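# Move the foam block from low shelf onto bench

## Task

Take the foam block off the low shelf and set it on the bench top so that the whole block lies in the gap between the bench's row of cartons and the wall. The cartons must stay exactly where they were, neither slid nor rotated. The robot must not tip over or finish leaning, or the task fails. The block must stay in place without the robot holding it at the end.

## Robot and tools

Robot: a Hello Robot Stretch 4 with one arm. It has an omni-wheel base, a lift that rides up a mast, a telescoping arm that reaches straight forward, a three-joint wrist (yaw, pitch, roll) and a two-finger gripper. It stands about 1.6 m tall, and the base rim lies within 0.23 m of the base origin. A loose object may occasionally get nudged by something other than the robot.

Frames: the base frame sits on the floor beneath the base centre, with x forward, y to the left and z up. hand_pose is reported in this frame and marks a point between the open fingertips; with all wrist joints at zero its axes line up with the base frame. Its printed position may be slightly off. The odometry frame is the base frame as it was when the scene began.

execute_actions(actions, cameras): actions is a list holding one action, or empty to just read the state and images. An action may contain "base", "joints" or both, plus optional "pace" and "contact_limits"; alternatively it holds only "end_of_arm". All its motions start at once and may finish at different moments.
- base: exactly one key, always a relative move from where the base last measured itself. translate_m: straight drive in metres, forward positive, -2 to 2. strafe_m: sideways slide in metres, left positive, -2 to 2. rotate_rad: spin in place in radians, counter-clockwise (left) positive, -3.2 to 3.2.
- joints: absolute targets keyed by name. lift_m 0 to 1.2 m; arm_m 0 to 0.55 m (extension); wrist_yaw_rad -1.134 to 4.276 (0 points ahead, positive turns left, 3.14 tucks back, past 3.4 the arm may block it); wrist_pitch_rad -1.117 to 4.259 (0 level, 1.57 pointing down); wrist_roll_rad -1.117 to 4.259 (0 puts both fingers level, positive turns clockwise viewed from behind); gripper_m -0.038 to 0.141 m, the fingertip gap (below 0 the tips squeeze each other). Tolerances for done: lift and arm ±0.004, yaw and roll ±0.02, pitch ±0.05, gripper ±0.004. A joint target outside its range gets clipped and the result notes it; any other bad value or unknown key rejects the whole call with no motion.
- pace: "slow", "default", "fast" or "max"; base speeds up to 0.1/0.3/0.4/0.6 m/s and 1/2/3/4 rad/s, reduced when the lift is above 0.2 (down to 0.3 m/s and 1 rad/s at 1.2).
- contact_limits: only {"arm_m": value}, 0 (gentlest) to 0.75 (firmest), default 0.5; the arm stops when it pushes harder.
- end_of_arm: "enable_torque" revives wrist or gripper motors that shut off; they then hold in place.
A single action runs at most 15 s. A joint or the base omitted from an action may still be driving toward an earlier target without the status showing it. cameras: list from head_camera, head_left_camera, head_right_camera, wrist_camera, or "all"; omitted or null gives all, [] gives none. If a result reports a stop, the remaining motion calls in that same reply are skipped. Unfold the wrist at the start with lift_m 0.4 and wrist_yaw_rad 0 together.

wait(seconds): 0 to 10; commands nothing new and returns the same state and images. zoom_image(camera, region): region [x0, y0, x1, y1] in pixels of that camera's latest full image, at most 504 by 504. read_manual(section): returns only licence text, moves nothing. finished_scene(scene): pass the current scene's integer; ends it irreversibly and reports success, so the block must already be resting on its own.

Cameras: head_camera looks ahead and down from the mast top (turn the base to look elsewhere); head_left_camera and head_right_camera are fisheyes beside it, aimed steeper, showing base and arm; wrist_camera looks along the fingers, tips near the bottom of its image. Calibration numbers are approximate.

Result lines: base_status and joint_status give how each motion ended. done = reached (base: wheels turned the full amount, slip included). off_target = stopped short, maybe still pushing. contact_stop_at_<key> = blocked by something; that part goes slack (a slack lift may sag, slack wheels may roll). limit_stop_at_<name>: own_body means a self-collision guard fired (risky with pitch below -0.2 and roll below -0.4 or above 4); tilt means a lean over 6 degrees, leaving lift, arm and wheels limp until level. torque_fault = a wrist or gripper motor gave up and hangs limp until enable_torque. on_its_own lists things not commanded this call; its held at value is the held target. lidar_m: 12 distances in metres, sector 1 straight ahead, going counter-clockwise in 30 degree steps; "-" means nothing seen or closer than 0.25 m; it sees from about 0.15 m up, misses glass and thin legs. wrist_depth_mm: 7x7 grid of depths, 100 to 2000 mm. base_odometry counts wheel turns, heading -3.142 to 3.142; if turned_by_wheels and turned_by_imu differ by over about 0.1 rad, the base hit or slipped. base_tilt in degrees, forward and right positive, with a small fixed bias. motor_effort is percent of maximum, bracketed peak; wheel efforts positive mean turning right; a load in a level gripper shifts pitch effort away from 0.

Gripping: command a gap narrower than the block to squeeze; the smaller the value, the firmer and the more it pulls the block in. Neither the reading nor done proves a grasp; look for a clear gripper effort change at targets of 0 or more. Tips jammed against a surface below are freed by raising the lift.

Avoid: dropping, slamming or hard shoving anything, bumping the cartons, knocking things over, torque faults, and tipping. Do not drive or turn with over 1 kg held and arm_m above 0.2, especially at fast paces; avoid steady hard pushes with the gripper held high or with a high contact limit.

Each tool is called after "Call:" by a JSON object that holds its "name" and its "arguments", one argument or row to a line.

## Session

Call:
{"name": "execute_actions", "arguments": {
  "actions": []
}}

Scene clock: 0.00 s.
base_odometry: x=+0.000 y=+0.000 heading=+0.000 (m, m, rad; odometry frame)
turned_by_wheels: +0.000 (rad since the last result)
turned_by_imu: +0.000 (rad since the last result)
base_tilt: forward=-0.2 right=+0.3 (deg)
lidar_m: 2.27 2.04 1.26 1.13 1.15 2.60 2.02 2.04 1.80 0.97 0.98 1.28
base_status: not commanded
joint_positions: lift_m=+0.143 arm_m=+0.000 wrist_yaw_rad=+3.225 wrist_pitch_rad=+0.007 wrist_roll_rad=+0.006 gripper_m=+0.057
joint_status: not commanded
motor_effort: lift_m=+21 arm_m=-1 wrist_yaw_rad=+1 wrist_pitch_rad=-9 wrist_roll_rad=+0 gripper_m=-3 wheel_0=+0 wheel_1=+1 wheel_2=+0 (%)
hand_pose: x=-0.1235 y=+0.0630 z=+0.3192 quat_wxyz=(-0.042, -0.004, +0.003, +0.999) (m; base frame)
wrist_depth_mm: - 139 138 - - - - / - - 136 - - - - / - - 135 - - - - / - 114 136 - - - - / 183 - - - - - - / 208 1430 212 1430 213 1430 1430 / 208 854 854 137 866 917 904
pictures: head_camera, head_left_camera, head_right_camera, wrist_camera
Images, in order (width x height): head_camera 420x560, head_left_camera 420x672, head_right_camera 420x672, wrist_camera 616x392.

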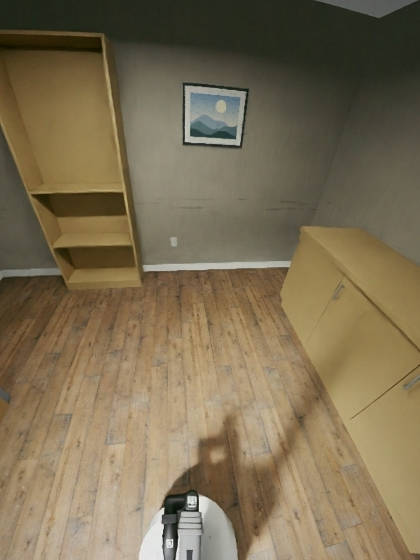

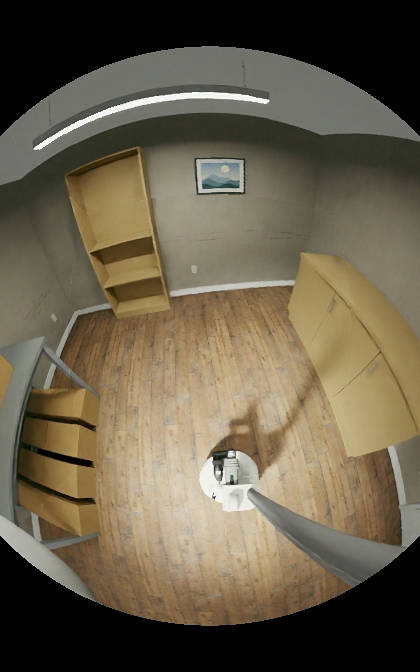

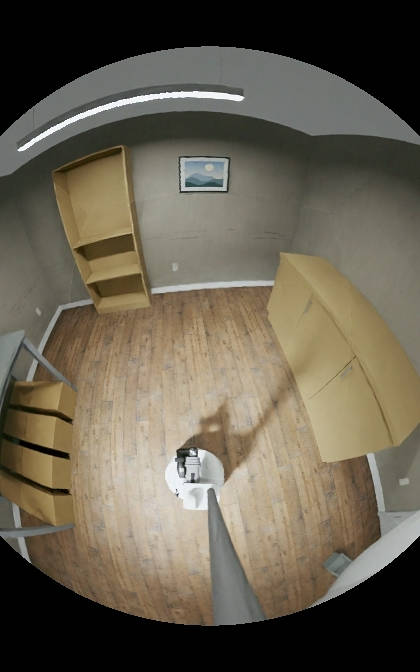

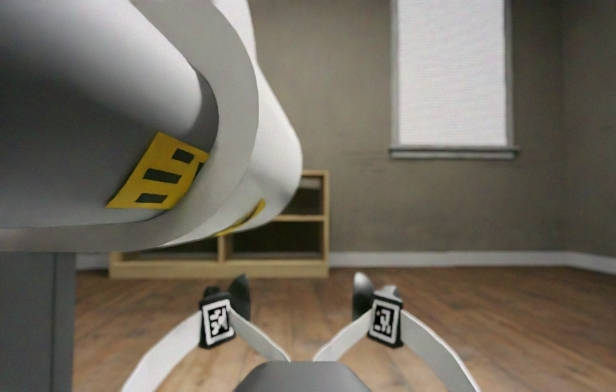

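Call:
{"name": "execute_actions", "arguments": {
  "actions": [
    {"base":{"rotate_rad":1.6},"joints":{"lift_m":0.4,"wrist_yaw_rad":0,"gripper_m":0.14},"pace":"fast"}
  ],
  "cameras": ["head_camera","head_left_camera"]
}}

Scene clock: 2.77 s.
base_odometry: x=+0.000 y=+0.000 heading=+1.600 (m, m, rad; odometry frame)
turned_by_wheels: +1.600 (rad since the last result)
turned_by_imu: +1.640 (rad since the last result)
base_tilt: forward=-0.1 right=+0.4 (deg)
lidar_m: 1.13 1.17 2.58 2.01 1.59 1.68 0.97 1.01 1.33 2.28 2.01 1.23
base_status: done
joint_positions: lift_m=+0.400 arm_m=+0.000 wrist_yaw_rad=+0.000 wrist_pitch_rad=+0.007 wrist_roll_rad=+0.006 gripper_m=+0.140
joint_status: all done
motor_effort: lift_m=+23(26) arm_m=-1(0) wrist_yaw_rad=+1(7) wrist_pitch_rad=-9(8) wrist_roll_rad=+1(0) gripper_m=+3(2) wheel_0=-3(13) wheel_1=-2(10) wheel_2=-1(12) (%)
hand_pose: x=+0.4598 y=-0.0873 z=+0.5759 quat_wxyz=(+1.000, +0.003, +0.004, +0.000) (m; base frame)
wrist_depth_mm: 1708 1808 1863 1863 1863 - - / 1708 1138 1182 1205 1255 - - / 1336 1366 1366 1366 1366 1042 - / 1708 1708 1808 1808 1863 1921 - / 1661 1756 1756 1808 1808 1921 - / 1661 211 1336 1336 1336 1025 - / 866 891 917 136 960 976 1499
pictures: head_camera, head_left_camera
Images, in order (width x height): head_camera 420x560, head_left_camera 420x672.

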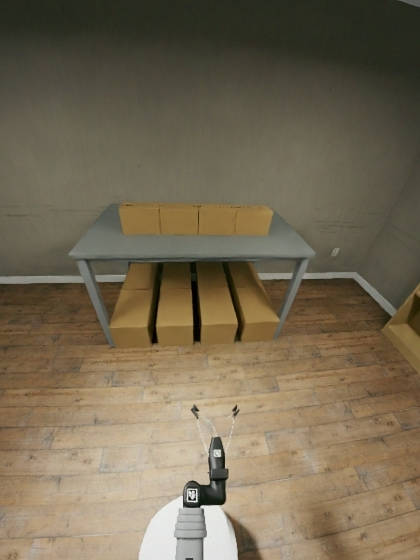

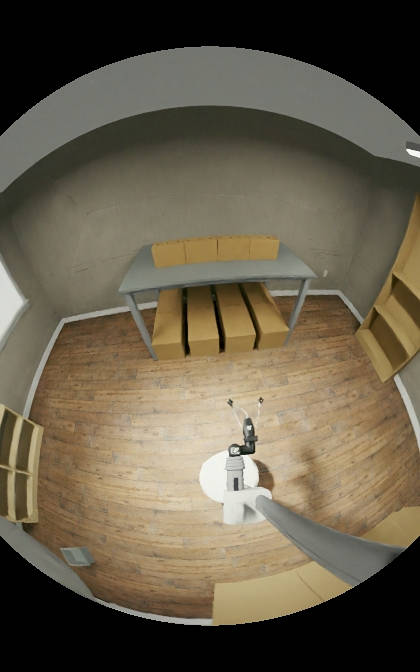

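Call:
{"name": "execute_actions", "arguments": {
  "actions": [
    {"base":{"rotate_rad":1.75},"pace":"fast"}
  ],
  "cameras": ["head_camera","head_left_camera","wrist_camera"]
}}

Scene clock: 5.00 s.
base_odometry: x=+0.000 y=+0.000 heading=-2.934 (m, m, rad; odometry frame)
turned_by_wheels: +1.750 (rad since the last result)
turned_by_imu: +1.794 (rad since the last result)
base_tilt: forward=-0.2 right=+0.3 (deg)
lidar_m: 2.01 1.56 1.00 0.98 1.06 1.63 2.03 2.14 1.17 1.13 1.22 2.46
base_status: done
joint_positions: lift_m=+0.400 arm_m=+0.000 wrist_yaw_rad=+0.000 wrist_pitch_rad=+0.007 wrist_roll_rad=+0.006 gripper_m=+0.140
joint_status: not commanded
motor_effort: lift_m=+23(23) arm_m=-1(1) wrist_yaw_rad=+1(0) wrist_pitch_rad=-9(9) wrist_roll_rad=+0(0) gripper_m=+1(1) wheel_0=-2(10) wheel_1=+0(11) wheel_2=+1(12) (%)
hand_pose: x=+0.4598 y=-0.0873 z=+0.5760 quat_wxyz=(+1.000, +0.003, +0.004, +0.000) (m; base frame)
wrist_depth_mm: - - - - - - - / - - - - - - - / - - - - - - - / - - - - - - - / - - - - - - - / - 211 - - - 1921 - / 1366 1397 1464 136 1499 1397 1464
pictures: head_camera, head_left_camera, wrist_camera
camera_calibration (this result's frames):
wrist_camera: T_world_to_cam=[[-0.0276589, -0.999558, 0.010926, -0.0886663], [0.0339285, -0.0118626, -0.999354, 0.622164], [0.999041, -0.0272703, 0.0342416, -0.256314], [0, 0, 0, 1]] pos_world=[0.232507, -0.0882364, 0.631508]
Images, in order (width x height): head_camera 420x560, head_left_camera 420x672, wrist_camera 616x392.

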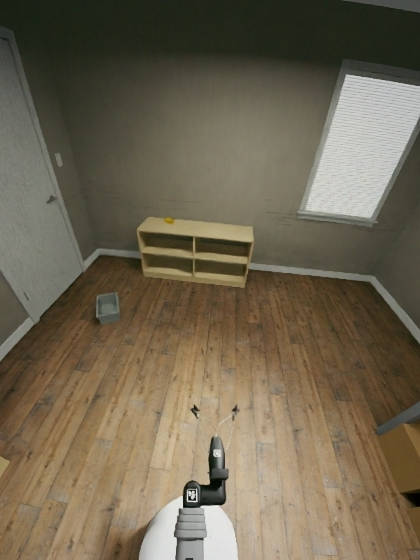

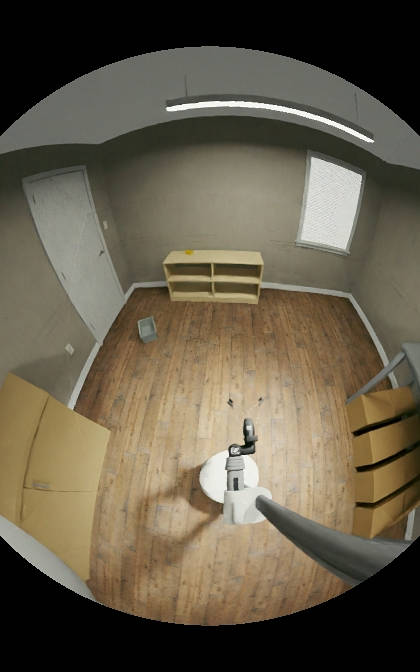

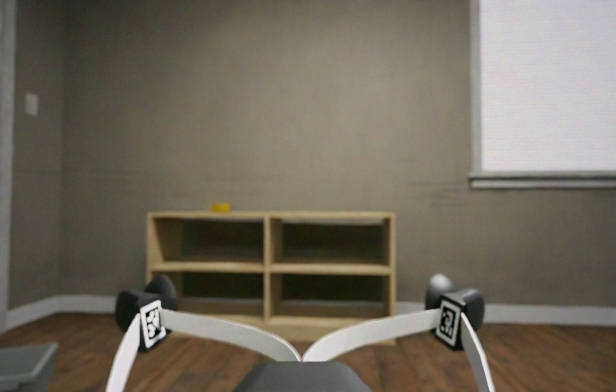

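Call:
{"name": "zoom_image", "arguments": {
  "camera": "head_camera",
  "region": [130, 200, 270, 300]
}}

Call:
{"name": "zoom_image", "arguments": {
  "camera": "wrist_camera",
  "region": [130, 170, 410, 360]
}}

Region (130, 200, 270, 300) of head_camera's 420x560 image, scaled by 3.600, with more detail than that image has; it fills the top 360 rows of this view, and the rest is white.

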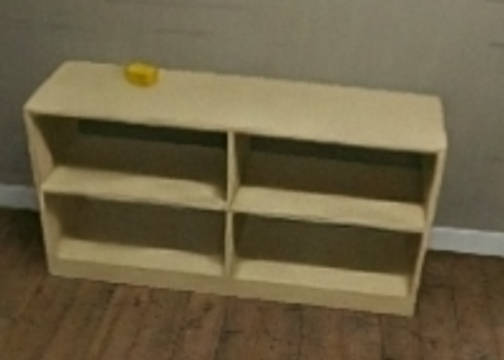

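Region (130, 170, 410, 360) of wrist_camera's 616x392 image, scaled by 1.800; it fills the top 342 rows of this view, and the rest is white.

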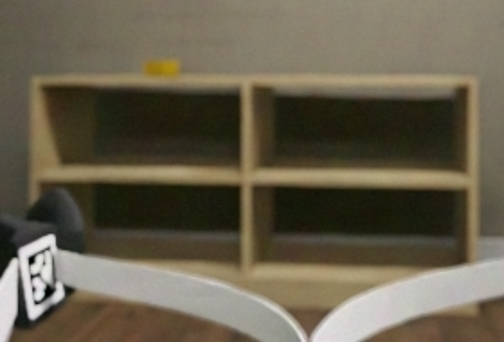

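Call:
{"name": "execute_actions", "arguments": {
  "actions": [
    {"base":{"rotate_rad":0.18},"pace":"fast"}
  ],
  "cameras": []
}}

Call:
{"name": "execute_actions", "arguments": {
  "actions": [
    {"base":{"translate_m":1.5},"joints":{"lift_m":0.65,"wrist_pitch_rad":0.5},"pace":"max"}
  ],
  "cameras": ["head_camera","wrist_camera"]
}}

Scene clock: 6.97 s.
base_odometry: x=+0.000 y=+0.000 heading=-2.754 (m, m, rad; odometry frame)
turned_by_wheels: +0.180 (rad since the last result)
turned_by_imu: +0.184 (rad since the last result)
base_tilt: forward=-0.3 right=+0.4 (deg)
lidar_m: 2.02 1.57 0.97 0.98 1.17 2.29 2.03 1.35 1.13 1.14 2.40 1.98
base_status: done
joint_positions: lift_m=+0.400 arm_m=+0.000 wrist_yaw_rad=+0.000 wrist_pitch_rad=+0.007 wrist_roll_rad=+0.006 gripper_m=+0.140
joint_status: not commanded
motor_effort: lift_m=+22(22) arm_m=-1(1) wrist_yaw_rad=+1(1) wrist_pitch_rad=-9(9) wrist_roll_rad=+0(0) gripper_m=+0(1) wheel_0=-3(15) wheel_1=-2(8) wheel_2=-1(9) (%)
hand_pose: x=+0.4597 y=-0.0874 z=+0.5760 quat_wxyz=(+1.000, +0.003, +0.004, +0.000) (m; base frame)
wrist_depth_mm: 1708 - - - - - 1863 / 1756 - - - - - 1863 / 1756 - - - - - 1863 / 1708 - - - - - 1863 / 1756 - - - - 1921 1863 / 1708 211 - - - 1921 1808 / 1499 1255 1464 136 1499 1366 1499
pictures: none
No camera images: the call's "cameras" was empty. Leave "cameras" out to get every camera's image.

Scene clock: 11.23 s.
base_odometry: x=-1.389 y=-0.567 heading=-2.754 (m, m, rad; odometry frame)
turned_by_wheels: +0.000 (rad since the last result)
turned_by_imu: -0.002 (rad since the last result)
base_tilt: forward=-0.2 right=+0.4 (deg)
lidar_m: 0.57 0.67 0.52 0.48 1.42 1.38 3.75 1.82 1.77 1.87 0.66 0.55
base_status: done
joint_positions: lift_m=+0.650 arm_m=+0.000 wrist_yaw_rad=+0.000 wrist_pitch_rad=+0.502 wrist_roll_rad=+0.006 gripper_m=+0.140
joint_status: all done
motor_effort: lift_m=+22(28) arm_m=-1(1) wrist_yaw_rad=+2(3) wrist_pitch_rad=-8(8) wrist_roll_rad=+0(1) gripper_m=+1(3) wheel_0=+3(17) wheel_1=+2(8) wheel_2=+1(15) (%)
hand_pose: x=+0.4241 y=-0.0874 z=+0.6893 quat_wxyz=(+0.969, +0.003, +0.248, -0.001) (m; base frame)
wrist_depth_mm: 831 778 723 683 647 615 585 / 891 820 778 732 683 647 609 / 946 878 750 732 707 676 654 / 559 525 530 530 535 539 535 / 585 691 449 427 410 413 413 / 1078 211 691 699 676 362 359 / 931 603 585 136 591 500 597
pictures: head_camera, wrist_camera
camera_calibration (this result's frames):
wrist_camera: T_world_to_cam=[[-0.0193411, -0.999551, 0.0228876, -0.102728], [-0.444825, -0.0118986, -0.895539, 0.868039], [0.895409, -0.0275017, -0.444395, 0.149229], [0, 0, 0, 1]] pos_world=[0.250518, -0.0882491, 0.84603]
Images, in order (width x height): head_camera 420x560, wrist_camera 616x392.

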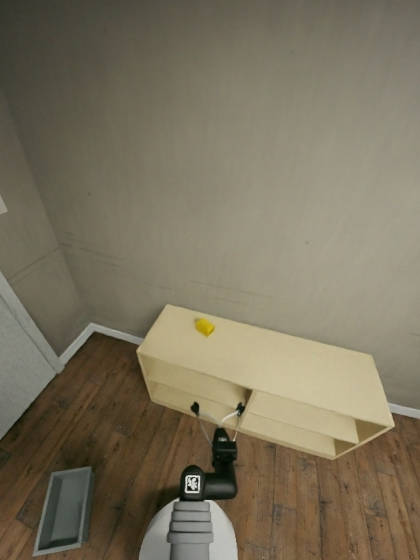

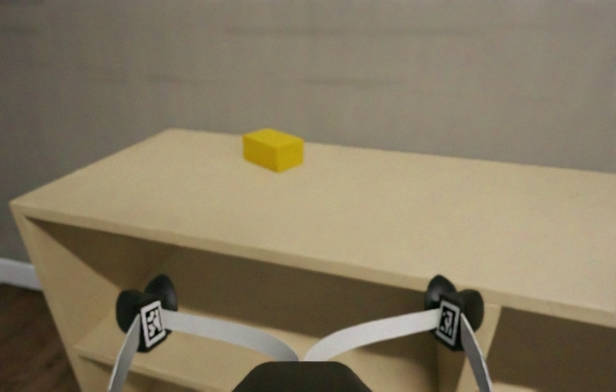

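Call:
{"name": "zoom_image", "arguments": {
  "camera": "head_camera",
  "region": [170, 300, 250, 360]
}}

Call:
{"name": "zoom_image", "arguments": {
  "camera": "wrist_camera",
  "region": [220, 110, 330, 190]
}}

Region (170, 300, 250, 360) of head_camera's 420x560 image, scaled by 6.300, with more detail than that image has; it fills the top 378 rows of this view, and the rest is white.

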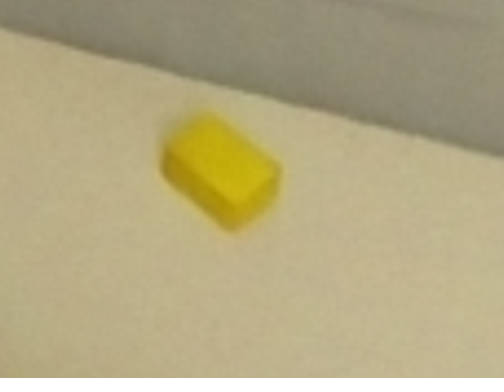

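Region (220, 110, 330, 190) of wrist_camera's 616x392 image, scaled by 4.582; it fills the top 367 rows of this view, and the rest is white.

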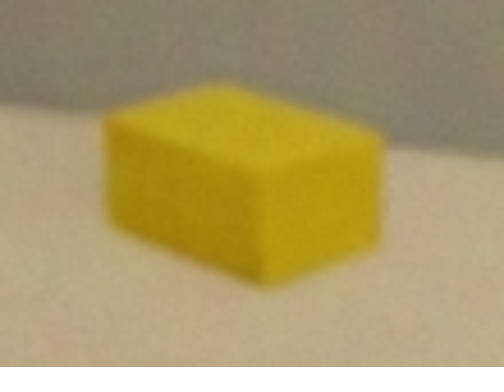

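Call:
{"name": "execute_actions", "arguments": {
  "actions": [
    {"base":{"strafe_m":-0.126},"joints":{"lift_m":0.75,"wrist_pitch_rad":0.8,"wrist_yaw_rad":0.78,"arm_m":0.48,"gripper_m":0.11},"pace":"fast"}
  ],
  "cameras": ["head_camera","wrist_camera"]
}}

Scene clock: 16.70 s.
base_odometry: x=-1.436 y=-0.451 heading=-2.754 (m, m, rad; odometry frame)
turned_by_wheels: +0.000 (rad since the last result)
turned_by_imu: -0.001 (rad since the last result)
base_tilt: forward=-0.2 right=+0.4 (deg)
lidar_m: 0.52 0.64 0.65 0.58 1.47 1.47 3.77 1.68 1.73 1.84 0.62 0.53
base_status: done
joint_positions: lift_m=+0.750 arm_m=+0.479 wrist_yaw_rad=+0.780 wrist_pitch_rad=+0.802 wrist_roll_rad=+0.005 gripper_m=+0.110
joint_status: all done
motor_effort: lift_m=+24(27) arm_m=+5(6) wrist_yaw_rad=+2(4) wrist_pitch_rad=-6(6) wrist_roll_rad=+1(0) gripper_m=+2(0) wheel_0=-2(14) wheel_1=+1(11) wheel_2=+0(3) (%)
hand_pose: x=+0.8542 y=+0.0790 z=+0.7207 quat_wxyz=(+0.852, -0.146, +0.362, +0.349) (m; base frame)
wrist_depth_mm: 931 1042 691 421 301 236 202 / 991 1138 820 466 324 249 211 / 1078 1229 931 500 351 264 221 / 1138 445 445 459 379 281 234 / 384 384 387 389 389 301 245 / 340 332 290 298 219 314 257 / 303 297 298 140 303 310 272
pictures: head_camera, wrist_camera
camera_calibration (this result's frames):
wrist_camera: T_world_to_cam=[[0.694601, -0.718865, 0.0276238, -0.564283], [-0.481601, -0.493184, -0.724452, 1.03565], [0.534406, 0.489901, -0.688772, 0.226337], [0, 0, 0, 1]] pos_world=[0.769766, -0.00575978, 0.921761]
Images, in order (width x height): head_camera 420x560, wrist_camera 616x392.

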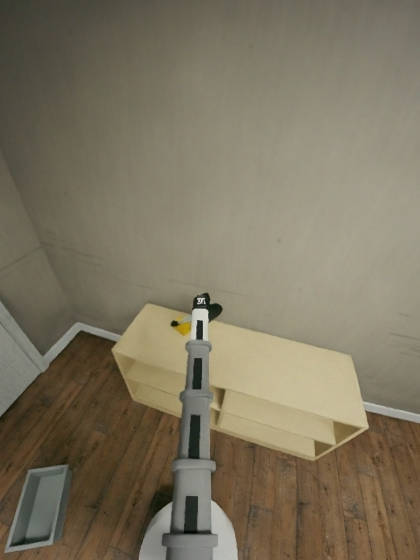

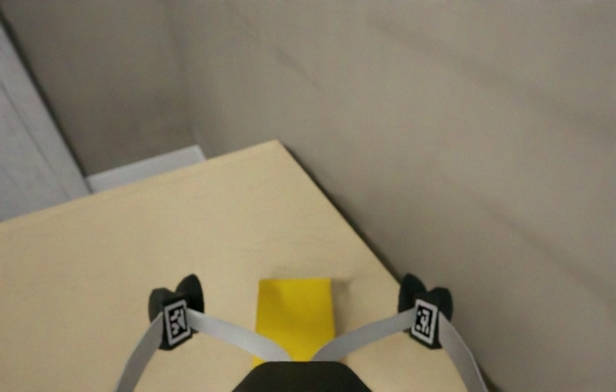

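Call:
{"name": "execute_actions", "arguments": {
  "actions": [
    {"joints":{"lift_m":0.668}}
  ],
  "cameras": ["wrist_camera"]
}}

Scene clock: 18.63 s.
base_odometry: x=-1.436 y=-0.451 heading=-2.754 (m, m, rad; odometry frame)
turned_by_wheels: +0.000 (rad since the last result)
turned_by_imu: +0.000 (rad since the last result)
base_tilt: forward=-0.2 right=+0.3 (deg)
lidar_m: 0.54 0.65 0.66 0.60 1.46 1.48 3.79 1.66 1.75 1.85 0.61 0.53
base_status: not commanded
joint_positions: lift_m=+0.668 arm_m=+0.479 wrist_yaw_rad=+0.780 wrist_pitch_rad=+0.802 wrist_roll_rad=+0.005 gripper_m=+0.110
joint_status: all done
motor_effort: lift_m=+17(21) arm_m=+5(5) wrist_yaw_rad=+1(2) wrist_pitch_rad=-6(7) wrist_roll_rad=+0(1) gripper_m=-1(1) wheel_0=-1(1) wheel_1=+1(1) wheel_2=+0(0) (%)
hand_pose: x=+0.8542 y=+0.0790 z=+0.6392 quat_wxyz=(+0.852, -0.146, +0.362, +0.349) (m; base frame)
wrist_depth_mm: 946 1025 683 418 301 235 201 / 1008 1138 759 455 325 250 211 / 1025 387 389 392 349 265 222 / 327 327 329 330 342 282 234 / 283 285 278 231 286 294 245 / 251 245 211 202 219 260 257 / 224 220 220 140 224 222 255
pictures: wrist_camera
camera_calibration (this result's frames):
wrist_camera: T_world_to_cam=[[0.694601, -0.718865, 0.0276237, -0.562032], [-0.481601, -0.493184, -0.724452, 0.976596], [0.534406, 0.489901, -0.688772, 0.170189], [0, 0, 0, 1]] pos_world=[0.769768, -0.00575979, 0.840243]
Images, in order (width x height): wrist_camera 616x392.

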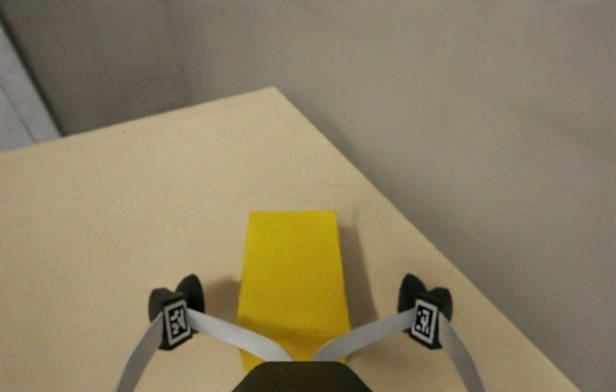

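Call:
{"name": "execute_actions", "arguments": {
  "actions": [
    {"joints":{"gripper_m":0.03}}
  ],
  "cameras": ["wrist_camera"]
}}

Scene clock: 20.50 s.
base_odometry: x=-1.436 y=-0.451 heading=-2.754 (m, m, rad; odometry frame)
turned_by_wheels: +0.000 (rad since the last result)
turned_by_imu: +0.000 (rad since the last result)
base_tilt: forward=-0.1 right=+0.4 (deg)
lidar_m: 0.53 0.62 0.65 0.61 1.47 1.50 3.78 1.66 1.75 1.84 0.62 0.53
base_status: not commanded
joint_positions: lift_m=+0.668 arm_m=+0.479 wrist_yaw_rad=+0.780 wrist_pitch_rad=+0.802 wrist_roll_rad=+0.005 gripper_m=+0.030
joint_status: all done
motor_effort: lift_m=+17(17) arm_m=+4(5) wrist_yaw_rad=+2(2) wrist_pitch_rad=-7(6) wrist_roll_rad=+0(0) gripper_m=-15(13) wheel_0=-1(1) wheel_1=+1(1) wheel_2=+0(0) (%)
hand_pose: x=+0.8542 y=+0.0790 z=+0.6392 quat_wxyz=(+0.852, -0.146, +0.362, +0.349) (m; base frame)
wrist_depth_mm: 946 1042 691 421 303 236 201 / 1008 1138 759 455 324 249 211 / 1025 389 389 389 349 265 222 / 325 329 329 330 342 282 234 / 282 285 285 222 286 293 246 / 250 251 193 195 196 259 258 / 224 215 220 137 221 218 255
pictures: wrist_camera
camera_calibration (this result's frames):
wrist_camera: T_world_to_cam=[[0.694602, -0.718864, 0.0276247, -0.562034], [-0.481636, -0.493218, -0.724405, 0.976579], [0.534373, 0.489868, -0.688821, 0.170252], [0, 0, 0, 1]] pos_world=[0.769768, -0.00576009, 0.840238]
Images, in order (width x height): wrist_camera 616x392.

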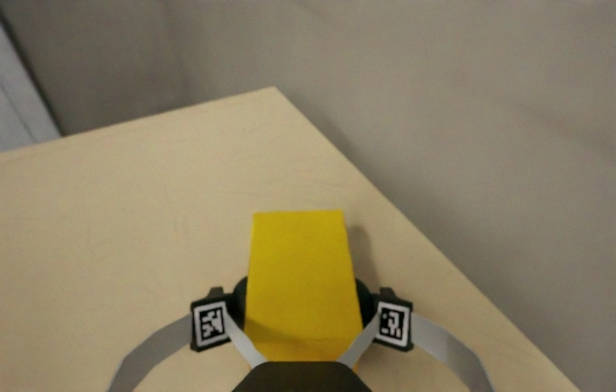

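Call:
{"name": "execute_actions", "arguments": {
  "actions": [
    {"joints":{"lift_m":0.73,"arm_m":0.1},"pace":"fast"}
  ],
  "cameras": []
}}

Call:
{"name": "execute_actions", "arguments": {
  "actions": [
    {"base":{"rotate_rad":2.57},"joints":{"arm_m":0.0,"wrist_yaw_rad":0.3},"pace":"fast"}
  ],
  "cameras": ["head_left_camera","wrist_camera"]
}}

Scene clock: 24.67 s.
base_odometry: x=-1.436 y=-0.451 heading=-2.754 (m, m, rad; odometry frame)
turned_by_wheels: +0.000 (rad since the last result)
turned_by_imu: -0.001 (rad since the last result)
base_tilt: forward=-0.2 right=+0.3 (deg)
lidar_m: 0.51 0.63 0.65 0.60 1.44 1.50 3.81 1.66 1.75 1.85 0.61 0.53
base_status: not commanded
joint_positions: lift_m=+0.730 arm_m=+0.101 wrist_yaw_rad=+0.780 wrist_pitch_rad=+0.802 wrist_roll_rad=+0.005 gripper_m=+0.030
joint_status: all done
motor_effort: lift_m=+24(26) arm_m=-4(5) wrist_yaw_rad=+2(1) wrist_pitch_rad=-8(8) wrist_roll_rad=+0(0) gripper_m=-16(15) wheel_0=-2(2) wheel_1=+1(1) wheel_2=+0(0) (%)
hand_pose: x=+0.4757 y=+0.0789 z=+0.7006 quat_wxyz=(+0.852, -0.146, +0.362, +0.349) (m; base frame)
wrist_depth_mm: 1025 1118 1281 1118 798 627 521 / 1098 1205 1397 615 615 615 544 / 1182 1308 1430 517 500 504 500 / 1205 1255 1281 459 421 424 424 / 1098 1118 1118 222 375 366 368 / 931 976 193 195 195 322 322 / 842 842 866 137 539 282 290
pictures: none
No camera images: the call's "cameras" was empty. Leave "cameras" out to get every camera's image.

Scene clock: 27.00 s.
base_odometry: x=-1.436 y=-0.451 heading=-0.184 (m, m, rad; odometry frame)
turned_by_wheels: +2.570 (rad since the last result)
turned_by_imu: +2.634 (rad since the last result)
base_tilt: forward=-0.1 right=+0.2 (deg)
lidar_m: 1.47 3.54 1.69 1.66 1.96 0.63 0.54 0.53 0.63 0.66 0.59 1.49
base_status: done
joint_positions: lift_m=+0.730 arm_m=+0.001 wrist_yaw_rad=+0.300 wrist_pitch_rad=+0.802 wrist_roll_rad=+0.005 gripper_m=+0.030
joint_status: all done
motor_effort: lift_m=+24(24) arm_m=-5(4) wrist_yaw_rad=+1(1) wrist_pitch_rad=-7(8) wrist_roll_rad=+1(1) gripper_m=-15(15) wheel_0=-2(6) wheel_1=-2(10) wheel_2=+0(9) (%)
hand_pose: x=+0.3894 y=-0.0242 z=+0.7006 quat_wxyz=(+0.910, -0.056, +0.386, +0.137) (m; base frame)
wrist_depth_mm: - - - - - 1336 991 / 1808 1808 1863 1808 1863 1281 1098 / 1464 1499 1499 1537 1499 1430 1205 / 1255 1308 1281 1281 1281 1308 1308 / 1098 1098 1098 221 1118 1138 1118 / 960 976 194 195 196 976 991 / 866 831 854 137 866 854 891
pictures: head_left_camera, wrist_camera
camera_calibration (this result's frames):
wrist_camera: T_world_to_cam=[[0.284336, -0.958326, 0.0276257, -0.161063], [-0.655162, -0.215263, -0.724172, 0.820455], [0.69994, 0.187809, -0.689066, 0.439871], [0, 0, 0, 1]] pos_world=[0.275443, -0.0603491, 0.9017]
Images, in order (width x height): head_left_camera 420x672, wrist_camera 616x392.

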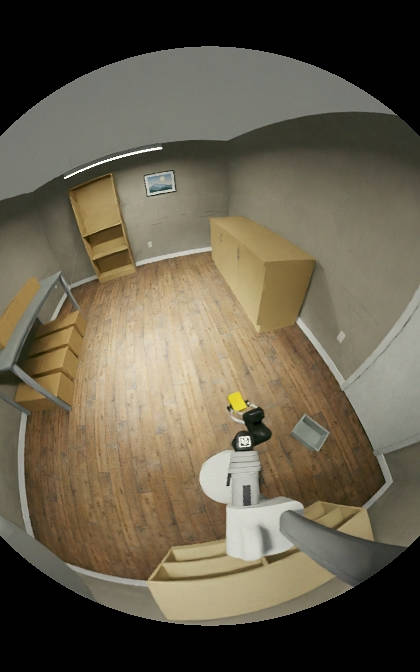

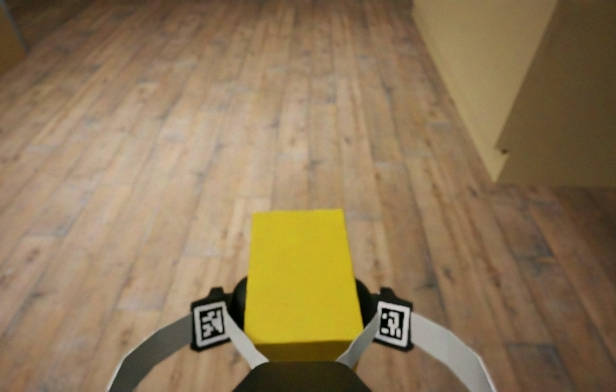

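Call:
{"name": "execute_actions", "arguments": {
  "actions": [
    {"base":{"rotate_rad":0.25},"pace":"fast"}
  ],
  "cameras": []
}}

Call:
{"name": "execute_actions", "arguments": {
  "actions": [
    {"base":{"strafe_m":1.85},"joints":{"lift_m":1.1},"pace":"max"}
  ],
  "cameras": ["head_camera","head_left_camera","wrist_camera"]
}}

Scene clock: 29.80 s.
base_odometry: x=-1.436 y=-0.451 heading=+0.065 (m, m, rad; odometry frame)
turned_by_wheels: +0.250 (rad since the last result)
turned_by_imu: +0.255 (rad since the last result)
base_tilt: forward=-0.2 right=+0.4 (deg)
lidar_m: 2.64 2.10 1.67 2.34 0.78 0.55 0.52 0.55 0.78 0.60 0.60 1.45
base_status: done
joint_positions: lift_m=+0.730 arm_m=+0.001 wrist_yaw_rad=+0.300 wrist_pitch_rad=+0.802 wrist_roll_rad=+0.005 gripper_m=+0.030
joint_status: not commanded
motor_effort: lift_m=+23(23) arm_m=-5(5) wrist_yaw_rad=+1(1) wrist_pitch_rad=-8(7) wrist_roll_rad=+0(1) gripper_m=-15(14) wheel_0=-3(5) wheel_1=-2(9) wheel_2=+0(8) (%)
hand_pose: x=+0.3894 y=-0.0242 z=+0.7006 quat_wxyz=(+0.910, -0.056, +0.386, +0.137) (m; base frame)
wrist_depth_mm: 1661 - - - - - 1708 / 1618 1808 1863 1863 1863 1863 1618 / 1464 1499 1499 1537 1499 1537 1464 / 1255 1255 1255 1281 1281 1281 1281 / 1098 1118 1098 222 1098 1118 1118 / 976 976 193 195 195 991 991 / 878 831 866 137 854 842 878
pictures: none
No camera images: the call's "cameras" was empty. Leave "cameras" out to get every camera's image.

Scene clock: 35.30 s.
base_odometry: x=-1.557 y=+1.395 heading=+0.066 (m, m, rad; odometry frame)
turned_by_wheels: +0.000 (rad since the last result)
turned_by_imu: -0.002 (rad since the last result)
base_tilt: forward=-0.2 right=+0.3 (deg)
lidar_m: 0.74 0.73 0.51 0.48 0.51 0.70 0.95 0.98 1.38 2.19 2.87 0.78
base_status: done
joint_positions: lift_m=+1.100 arm_m=+0.001 wrist_yaw_rad=+0.300 wrist_pitch_rad=+0.802 wrist_roll_rad=+0.005 gripper_m=+0.030
joint_status: all done
motor_effort: lift_m=+22(27) arm_m=-4(4) wrist_yaw_rad=+2(2) wrist_pitch_rad=-7(8) wrist_roll_rad=+0(1) gripper_m=-16(16) wheel_0=+1(10) wheel_1=+0(14) wheel_2=+1(1) (%)
hand_pose: x=+0.3894 y=-0.0242 z=+1.0707 quat_wxyz=(+0.910, -0.056, +0.386, +0.137) (m; base frame)
wrist_depth_mm: 603 798 946 976 741 931 - / 627 732 741 750 741 759 831 / 647 768 732 661 621 621 621 / 661 866 1336 1397 1366 1366 591 / 683 931 1182 223 1229 1281 1537 / 707 976 193 195 195 976 1366 / 741 866 1205 137 1182 1182 1281
pictures: head_camera, head_left_camera, wrist_camera
camera_calibration (this result's frames):
wrist_camera: T_world_to_cam=[[0.284179, -0.958373, 0.0276254, -0.171245], [-0.655187, -0.215153, -0.724182, 1.08845], [0.69998, 0.187698, -0.689056, 0.694907], [0, 0, 0, 1]] pos_world=[0.275382, -0.060366, 1.2718]
Images, in order (width x height): head_camera 420x560, head_left_camera 420x672, wrist_camera 616x392.

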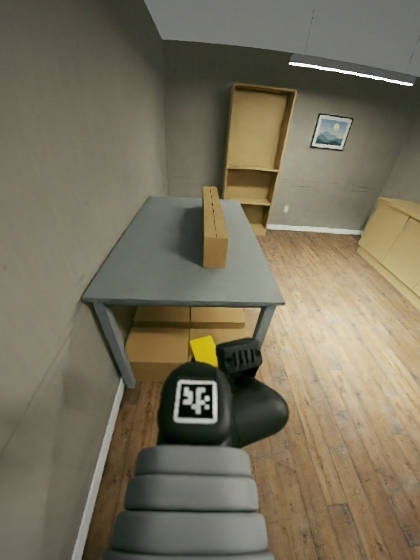

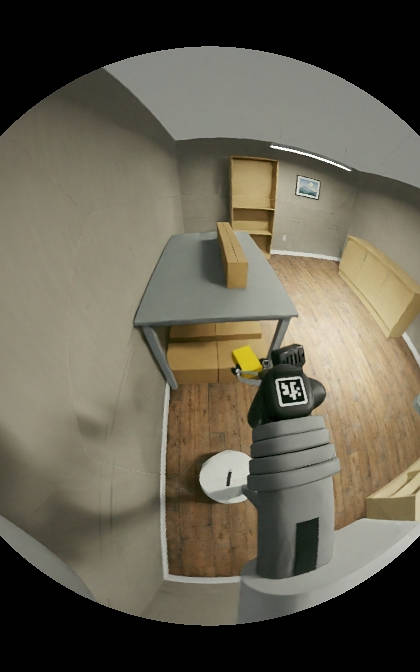

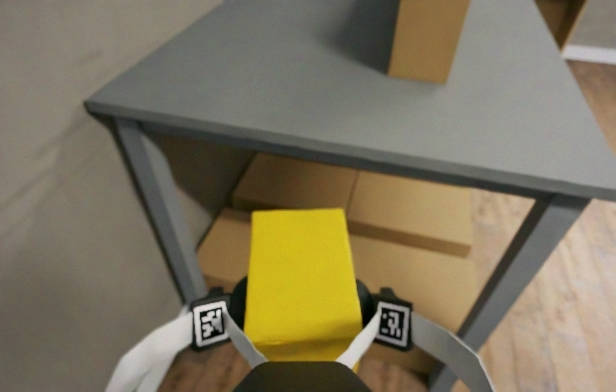

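Call:
{"name": "execute_actions", "arguments": {
  "actions": [
    {"base":{"rotate_rad":0.2},"joints":{"lift_m":1.03,"arm_m":0.15},"pace":"fast"}
  ],
  "cameras": []
}}

Call:
{"name": "execute_actions", "arguments": {
  "actions": [
    {"base":{"translate_m":0.38},"joints":{"arm_m":0.52}}
  ],
  "cameras": ["head_camera","wrist_camera"]
}}

Scene clock: 37.47 s.
base_odometry: x=-1.557 y=+1.395 heading=+0.265 (m, m, rad; odometry frame)
turned_by_wheels: +0.199 (rad since the last result)
turned_by_imu: +0.204 (rad since the last result)
base_tilt: forward=-0.3 right=+0.3 (deg)
lidar_m: 0.74 0.62 0.47 0.46 0.54 0.87 0.96 1.07 1.38 2.48 2.85 0.76
base_status: done
joint_positions: lift_m=+1.030 arm_m=+0.149 wrist_yaw_rad=+0.300 wrist_pitch_rad=+0.802 wrist_roll_rad=+0.005 gripper_m=+0.030
joint_status: all done
motor_effort: lift_m=+18(21) arm_m=+4(6) wrist_yaw_rad=+1(2) wrist_pitch_rad=-7(8) wrist_roll_rad=+1(1) gripper_m=-14(13) wheel_0=-5(7) wheel_1=-5(7) wheel_2=-1(6) (%)
hand_pose: x=+0.5376 y=-0.0242 z=+1.0011 quat_wxyz=(+0.910, -0.056, +0.386, +0.137) (m; base frame)
wrist_depth_mm: 455 564 699 778 778 788 492 / 473 574 603 603 609 609 525 / 496 621 603 508 496 492 496 / 521 668 809 1255 500 427 418 / 554 715 878 222 1182 1118 439 / 574 750 193 195 195 1025 1060 / 609 707 1098 136 904 866 946
pictures: none
No camera images: the call's "cameras" was empty. Leave "cameras" out to get every camera's image.

Scene clock: 40.23 s.
base_odometry: x=-1.190 y=+1.495 heading=+0.265 (m, m, rad; odometry frame)
turned_by_wheels: +0.001 (rad since the last result)
turned_by_imu: +0.000 (rad since the last result)
base_tilt: forward=-0.1 right=+0.3 (deg)
lidar_m: 0.37 0.40 0.42 0.41 0.49 0.77 1.34 1.50 1.70 2.79 0.49 0.39
base_status: done
joint_positions: lift_m=+1.030 arm_m=+0.519 wrist_yaw_rad=+0.300 wrist_pitch_rad=+0.802 wrist_roll_rad=+0.005 gripper_m=+0.030
joint_status: all done
motor_effort: lift_m=+18(18) arm_m=+4(7) wrist_yaw_rad=+1(2) wrist_pitch_rad=-8(8) wrist_roll_rad=+0(0) gripper_m=-15(15) wheel_0=+4(8) wheel_1=+4(8) wheel_2=+0(10) (%)
hand_pose: x=+0.9076 y=-0.0242 z=+1.0011 quat_wxyz=(+0.910, -0.056, +0.386, +0.137) (m; base frame)
wrist_depth_mm: 343 424 554 732 778 788 778 / 357 445 569 597 597 603 609 / 375 459 488 492 488 496 496 / 387 410 410 413 415 418 418 / 355 355 355 223 357 359 362 / 312 310 193 196 196 317 319 / 279 268 274 136 277 272 283
pictures: head_camera, wrist_camera
camera_calibration (this result's frames):
wrist_camera: T_world_to_cam=[[0.28432, -0.958331, 0.0276233, -0.316683], [-0.655113, -0.215236, -0.724224, 1.37754], [0.699992, 0.187815, -0.689011, 0.284105], [0, 0, 0, 1]] pos_world=[0.793613, -0.0603504, 1.20215]
Images, in order (width x height): head_camera 420x560, wrist_camera 616x392.

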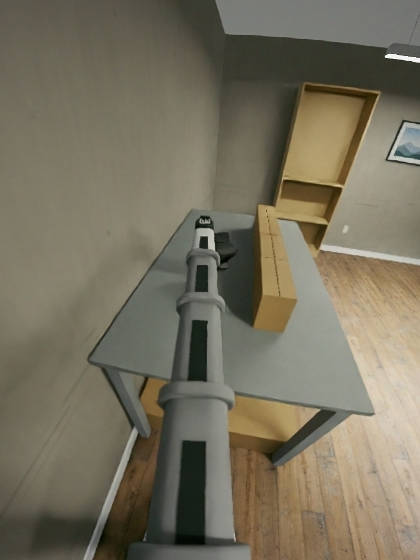

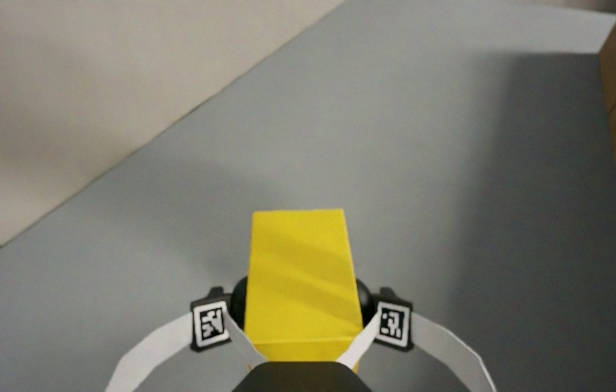

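Call:
{"name": "execute_actions", "arguments": {
  "actions": [
    {"joints":{"lift_m":0.973}}
  ],
  "cameras": []
}}

Call:
{"name": "execute_actions", "arguments": {
  "actions": [
    {"joints":{"gripper_m":0.09}}
  ],
  "cameras": ["wrist_camera"]
}}

Call:
{"name": "execute_actions", "arguments": {
  "actions": [
    {"joints":{"lift_m":1.06},"pace":"fast"}
  ],
  "cameras": ["wrist_camera","head_left_camera","head_right_camera"]
}}

Scene clock: 41.80 s.
base_odometry: x=-1.190 y=+1.495 heading=+0.265 (m, m, rad; odometry frame)
turned_by_wheels: +0.000 (rad since the last result)
turned_by_imu: +0.000 (rad since the last result)
base_tilt: forward=-0.1 right=+0.2 (deg)
lidar_m: 0.38 0.42 0.43 0.42 0.46 0.76 1.34 1.51 1.71 2.79 0.48 0.38
base_status: not commanded
joint_positions: lift_m=+0.973 arm_m=+0.519 wrist_yaw_rad=+0.300 wrist_pitch_rad=+0.802 wrist_roll_rad=+0.005 gripper_m=+0.030
joint_status: all done
motor_effort: lift_m=+17(20) arm_m=+4(4) wrist_yaw_rad=+2(1) wrist_pitch_rad=-7(7) wrist_roll_rad=+0(0) gripper_m=-15(15) wheel_0=+4(4) wheel_1=+4(4) wheel_2=+1(1) (%)
hand_pose: x=+0.9076 y=-0.0242 z=+0.9441 quat_wxyz=(+0.910, -0.056, +0.386, +0.137) (m; base frame)
wrist_depth_mm: 340 424 559 621 627 634 634 / 357 439 480 480 484 488 488 / 366 389 392 394 394 399 397 / 327 327 329 330 332 334 336 / 283 283 287 222 287 289 289 / 250 251 193 195 196 254 254 / 224 216 220 137 222 219 229
pictures: none
No camera images: the call's "cameras" was empty. Leave "cameras" out to get every camera's image.

Scene clock: 43.20 s.
base_odometry: x=-1.190 y=+1.495 heading=+0.265 (m, m, rad; odometry frame)
turned_by_wheels: +0.000 (rad since the last result)
turned_by_imu: +0.000 (rad since the last result)
base_tilt: forward=-0.1 right=+0.4 (deg)
lidar_m: 0.38 0.41 0.43 0.41 0.46 0.78 1.32 1.49 1.70 2.78 0.48 0.38
base_status: not commanded
joint_positions: lift_m=+0.973 arm_m=+0.519 wrist_yaw_rad=+0.300 wrist_pitch_rad=+0.802 wrist_roll_rad=+0.005 gripper_m=+0.090
joint_status: all done
motor_effort: lift_m=+17(17) arm_m=+4(4) wrist_yaw_rad=+2(1) wrist_pitch_rad=-7(6) wrist_roll_rad=+0(1) gripper_m=+0(15) wheel_0=+4(4) wheel_1=+4(4) wheel_2=+1(0) (%)
hand_pose: x=+0.9076 y=-0.0242 z=+0.9441 quat_wxyz=(+0.910, -0.056, +0.386, +0.137) (m; base frame)
wrist_depth_mm: 342 424 549 621 621 627 634 / 357 439 480 480 484 488 496 / 366 389 389 392 397 397 402 / 327 327 330 332 332 334 338 / 283 286 286 231 287 289 290 / 252 252 208 204 213 255 255 / 224 220 222 137 224 223 229
pictures: wrist_camera
camera_calibration (this result's frames):
wrist_camera: T_world_to_cam=[[0.28432, -0.958331, 0.0276233, -0.315111], [-0.655113, -0.215236, -0.724224, 1.33631], [0.699992, 0.187815, -0.689011, 0.244872], [0, 0, 0, 1]] pos_world=[0.793616, -0.0603504, 1.14521]
Images, in order (width x height): wrist_camera 616x392.

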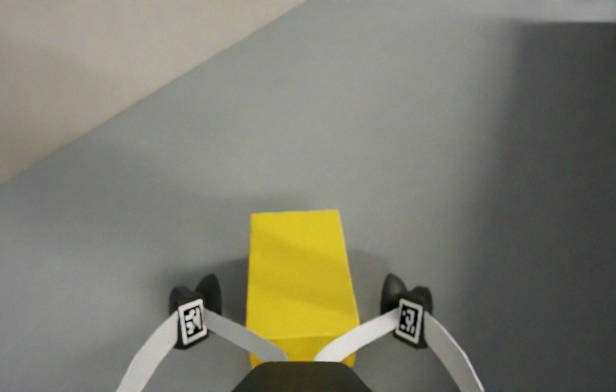

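Scene clock: 44.33 s.
base_odometry: x=-1.190 y=+1.495 heading=+0.265 (m, m, rad; odometry frame)
turned_by_wheels: +0.000 (rad since the last result)
turned_by_imu: +0.000 (rad since the last result)
base_tilt: forward=-0.2 right=+0.3 (deg)
lidar_m: 0.36 0.41 0.42 0.42 0.46 0.76 1.35 1.51 1.69 2.78 0.47 0.38
base_status: not commanded
joint_positions: lift_m=+1.060 arm_m=+0.519 wrist_yaw_rad=+0.300 wrist_pitch_rad=+0.802 wrist_roll_rad=+0.005 gripper_m=+0.090
joint_status: all done
motor_effort: lift_m=+23(26) arm_m=+5(4) wrist_yaw_rad=+1(1) wrist_pitch_rad=-7(7) wrist_roll_rad=+0(1) gripper_m=-1(1) wheel_0=+3(4) wheel_1=+4(4) wheel_2=+1(1) (%)
hand_pose: x=+0.9076 y=-0.0242 z=+1.0307 quat_wxyz=(+0.911, -0.056, +0.386, +0.137) (m; base frame)
wrist_depth_mm: 342 421 554 768 854 866 866 / 357 445 597 661 668 668 668 / 375 473 535 539 544 549 539 / 392 452 452 459 455 455 459 / 382 392 394 394 397 397 399 / 343 345 213 298 214 351 349 / 309 303 303 137 309 307 314
pictures: head_left_camera, head_right_camera, wrist_camera
camera_calibration (this result's frames):
wrist_camera: T_world_to_cam=[[0.28432, -0.958332, 0.027623, -0.317501], [-0.655095, -0.21523, -0.724242, 1.39898], [0.700009, 0.18782, -0.688993, 0.304446], [0, 0, 0, 1]] pos_world=[0.793619, -0.0603504, 1.23173]
Images, in order (width x height): head_left_camera 420x672, head_right_camera 420x672, wrist_camera 616x392.

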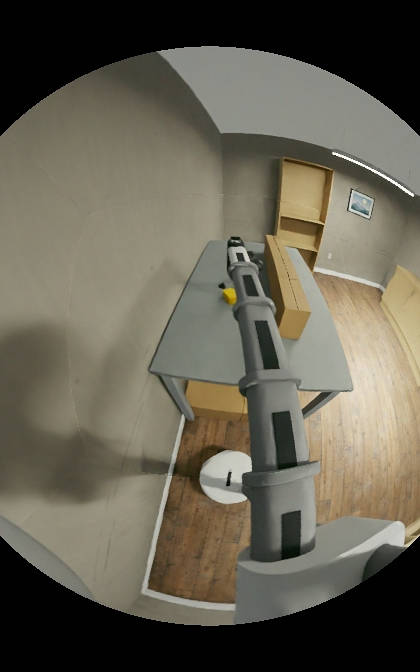

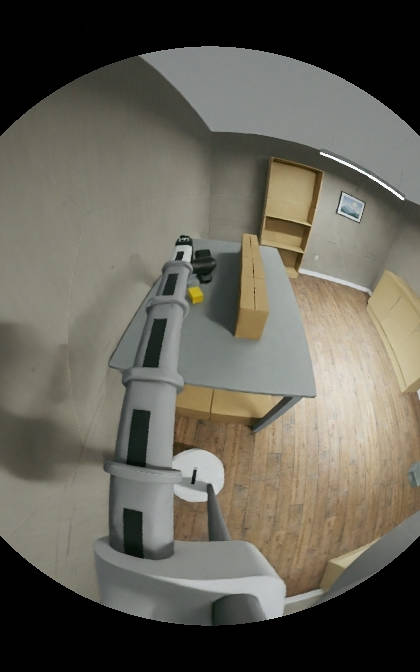

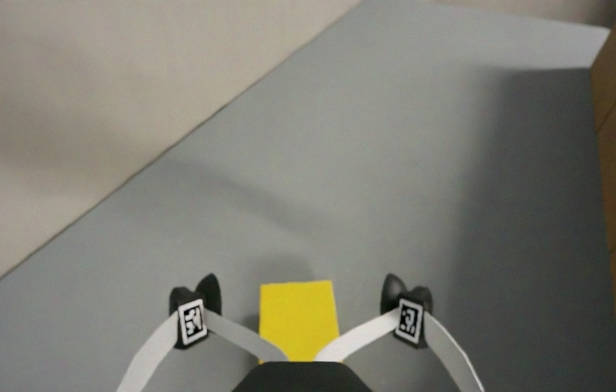

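The block is behind the cartons, and the carton row is straight.

Call:
{"name": "finished_scene", "arguments": {
  "scene": 1
}}

The scene is finished: the task was done.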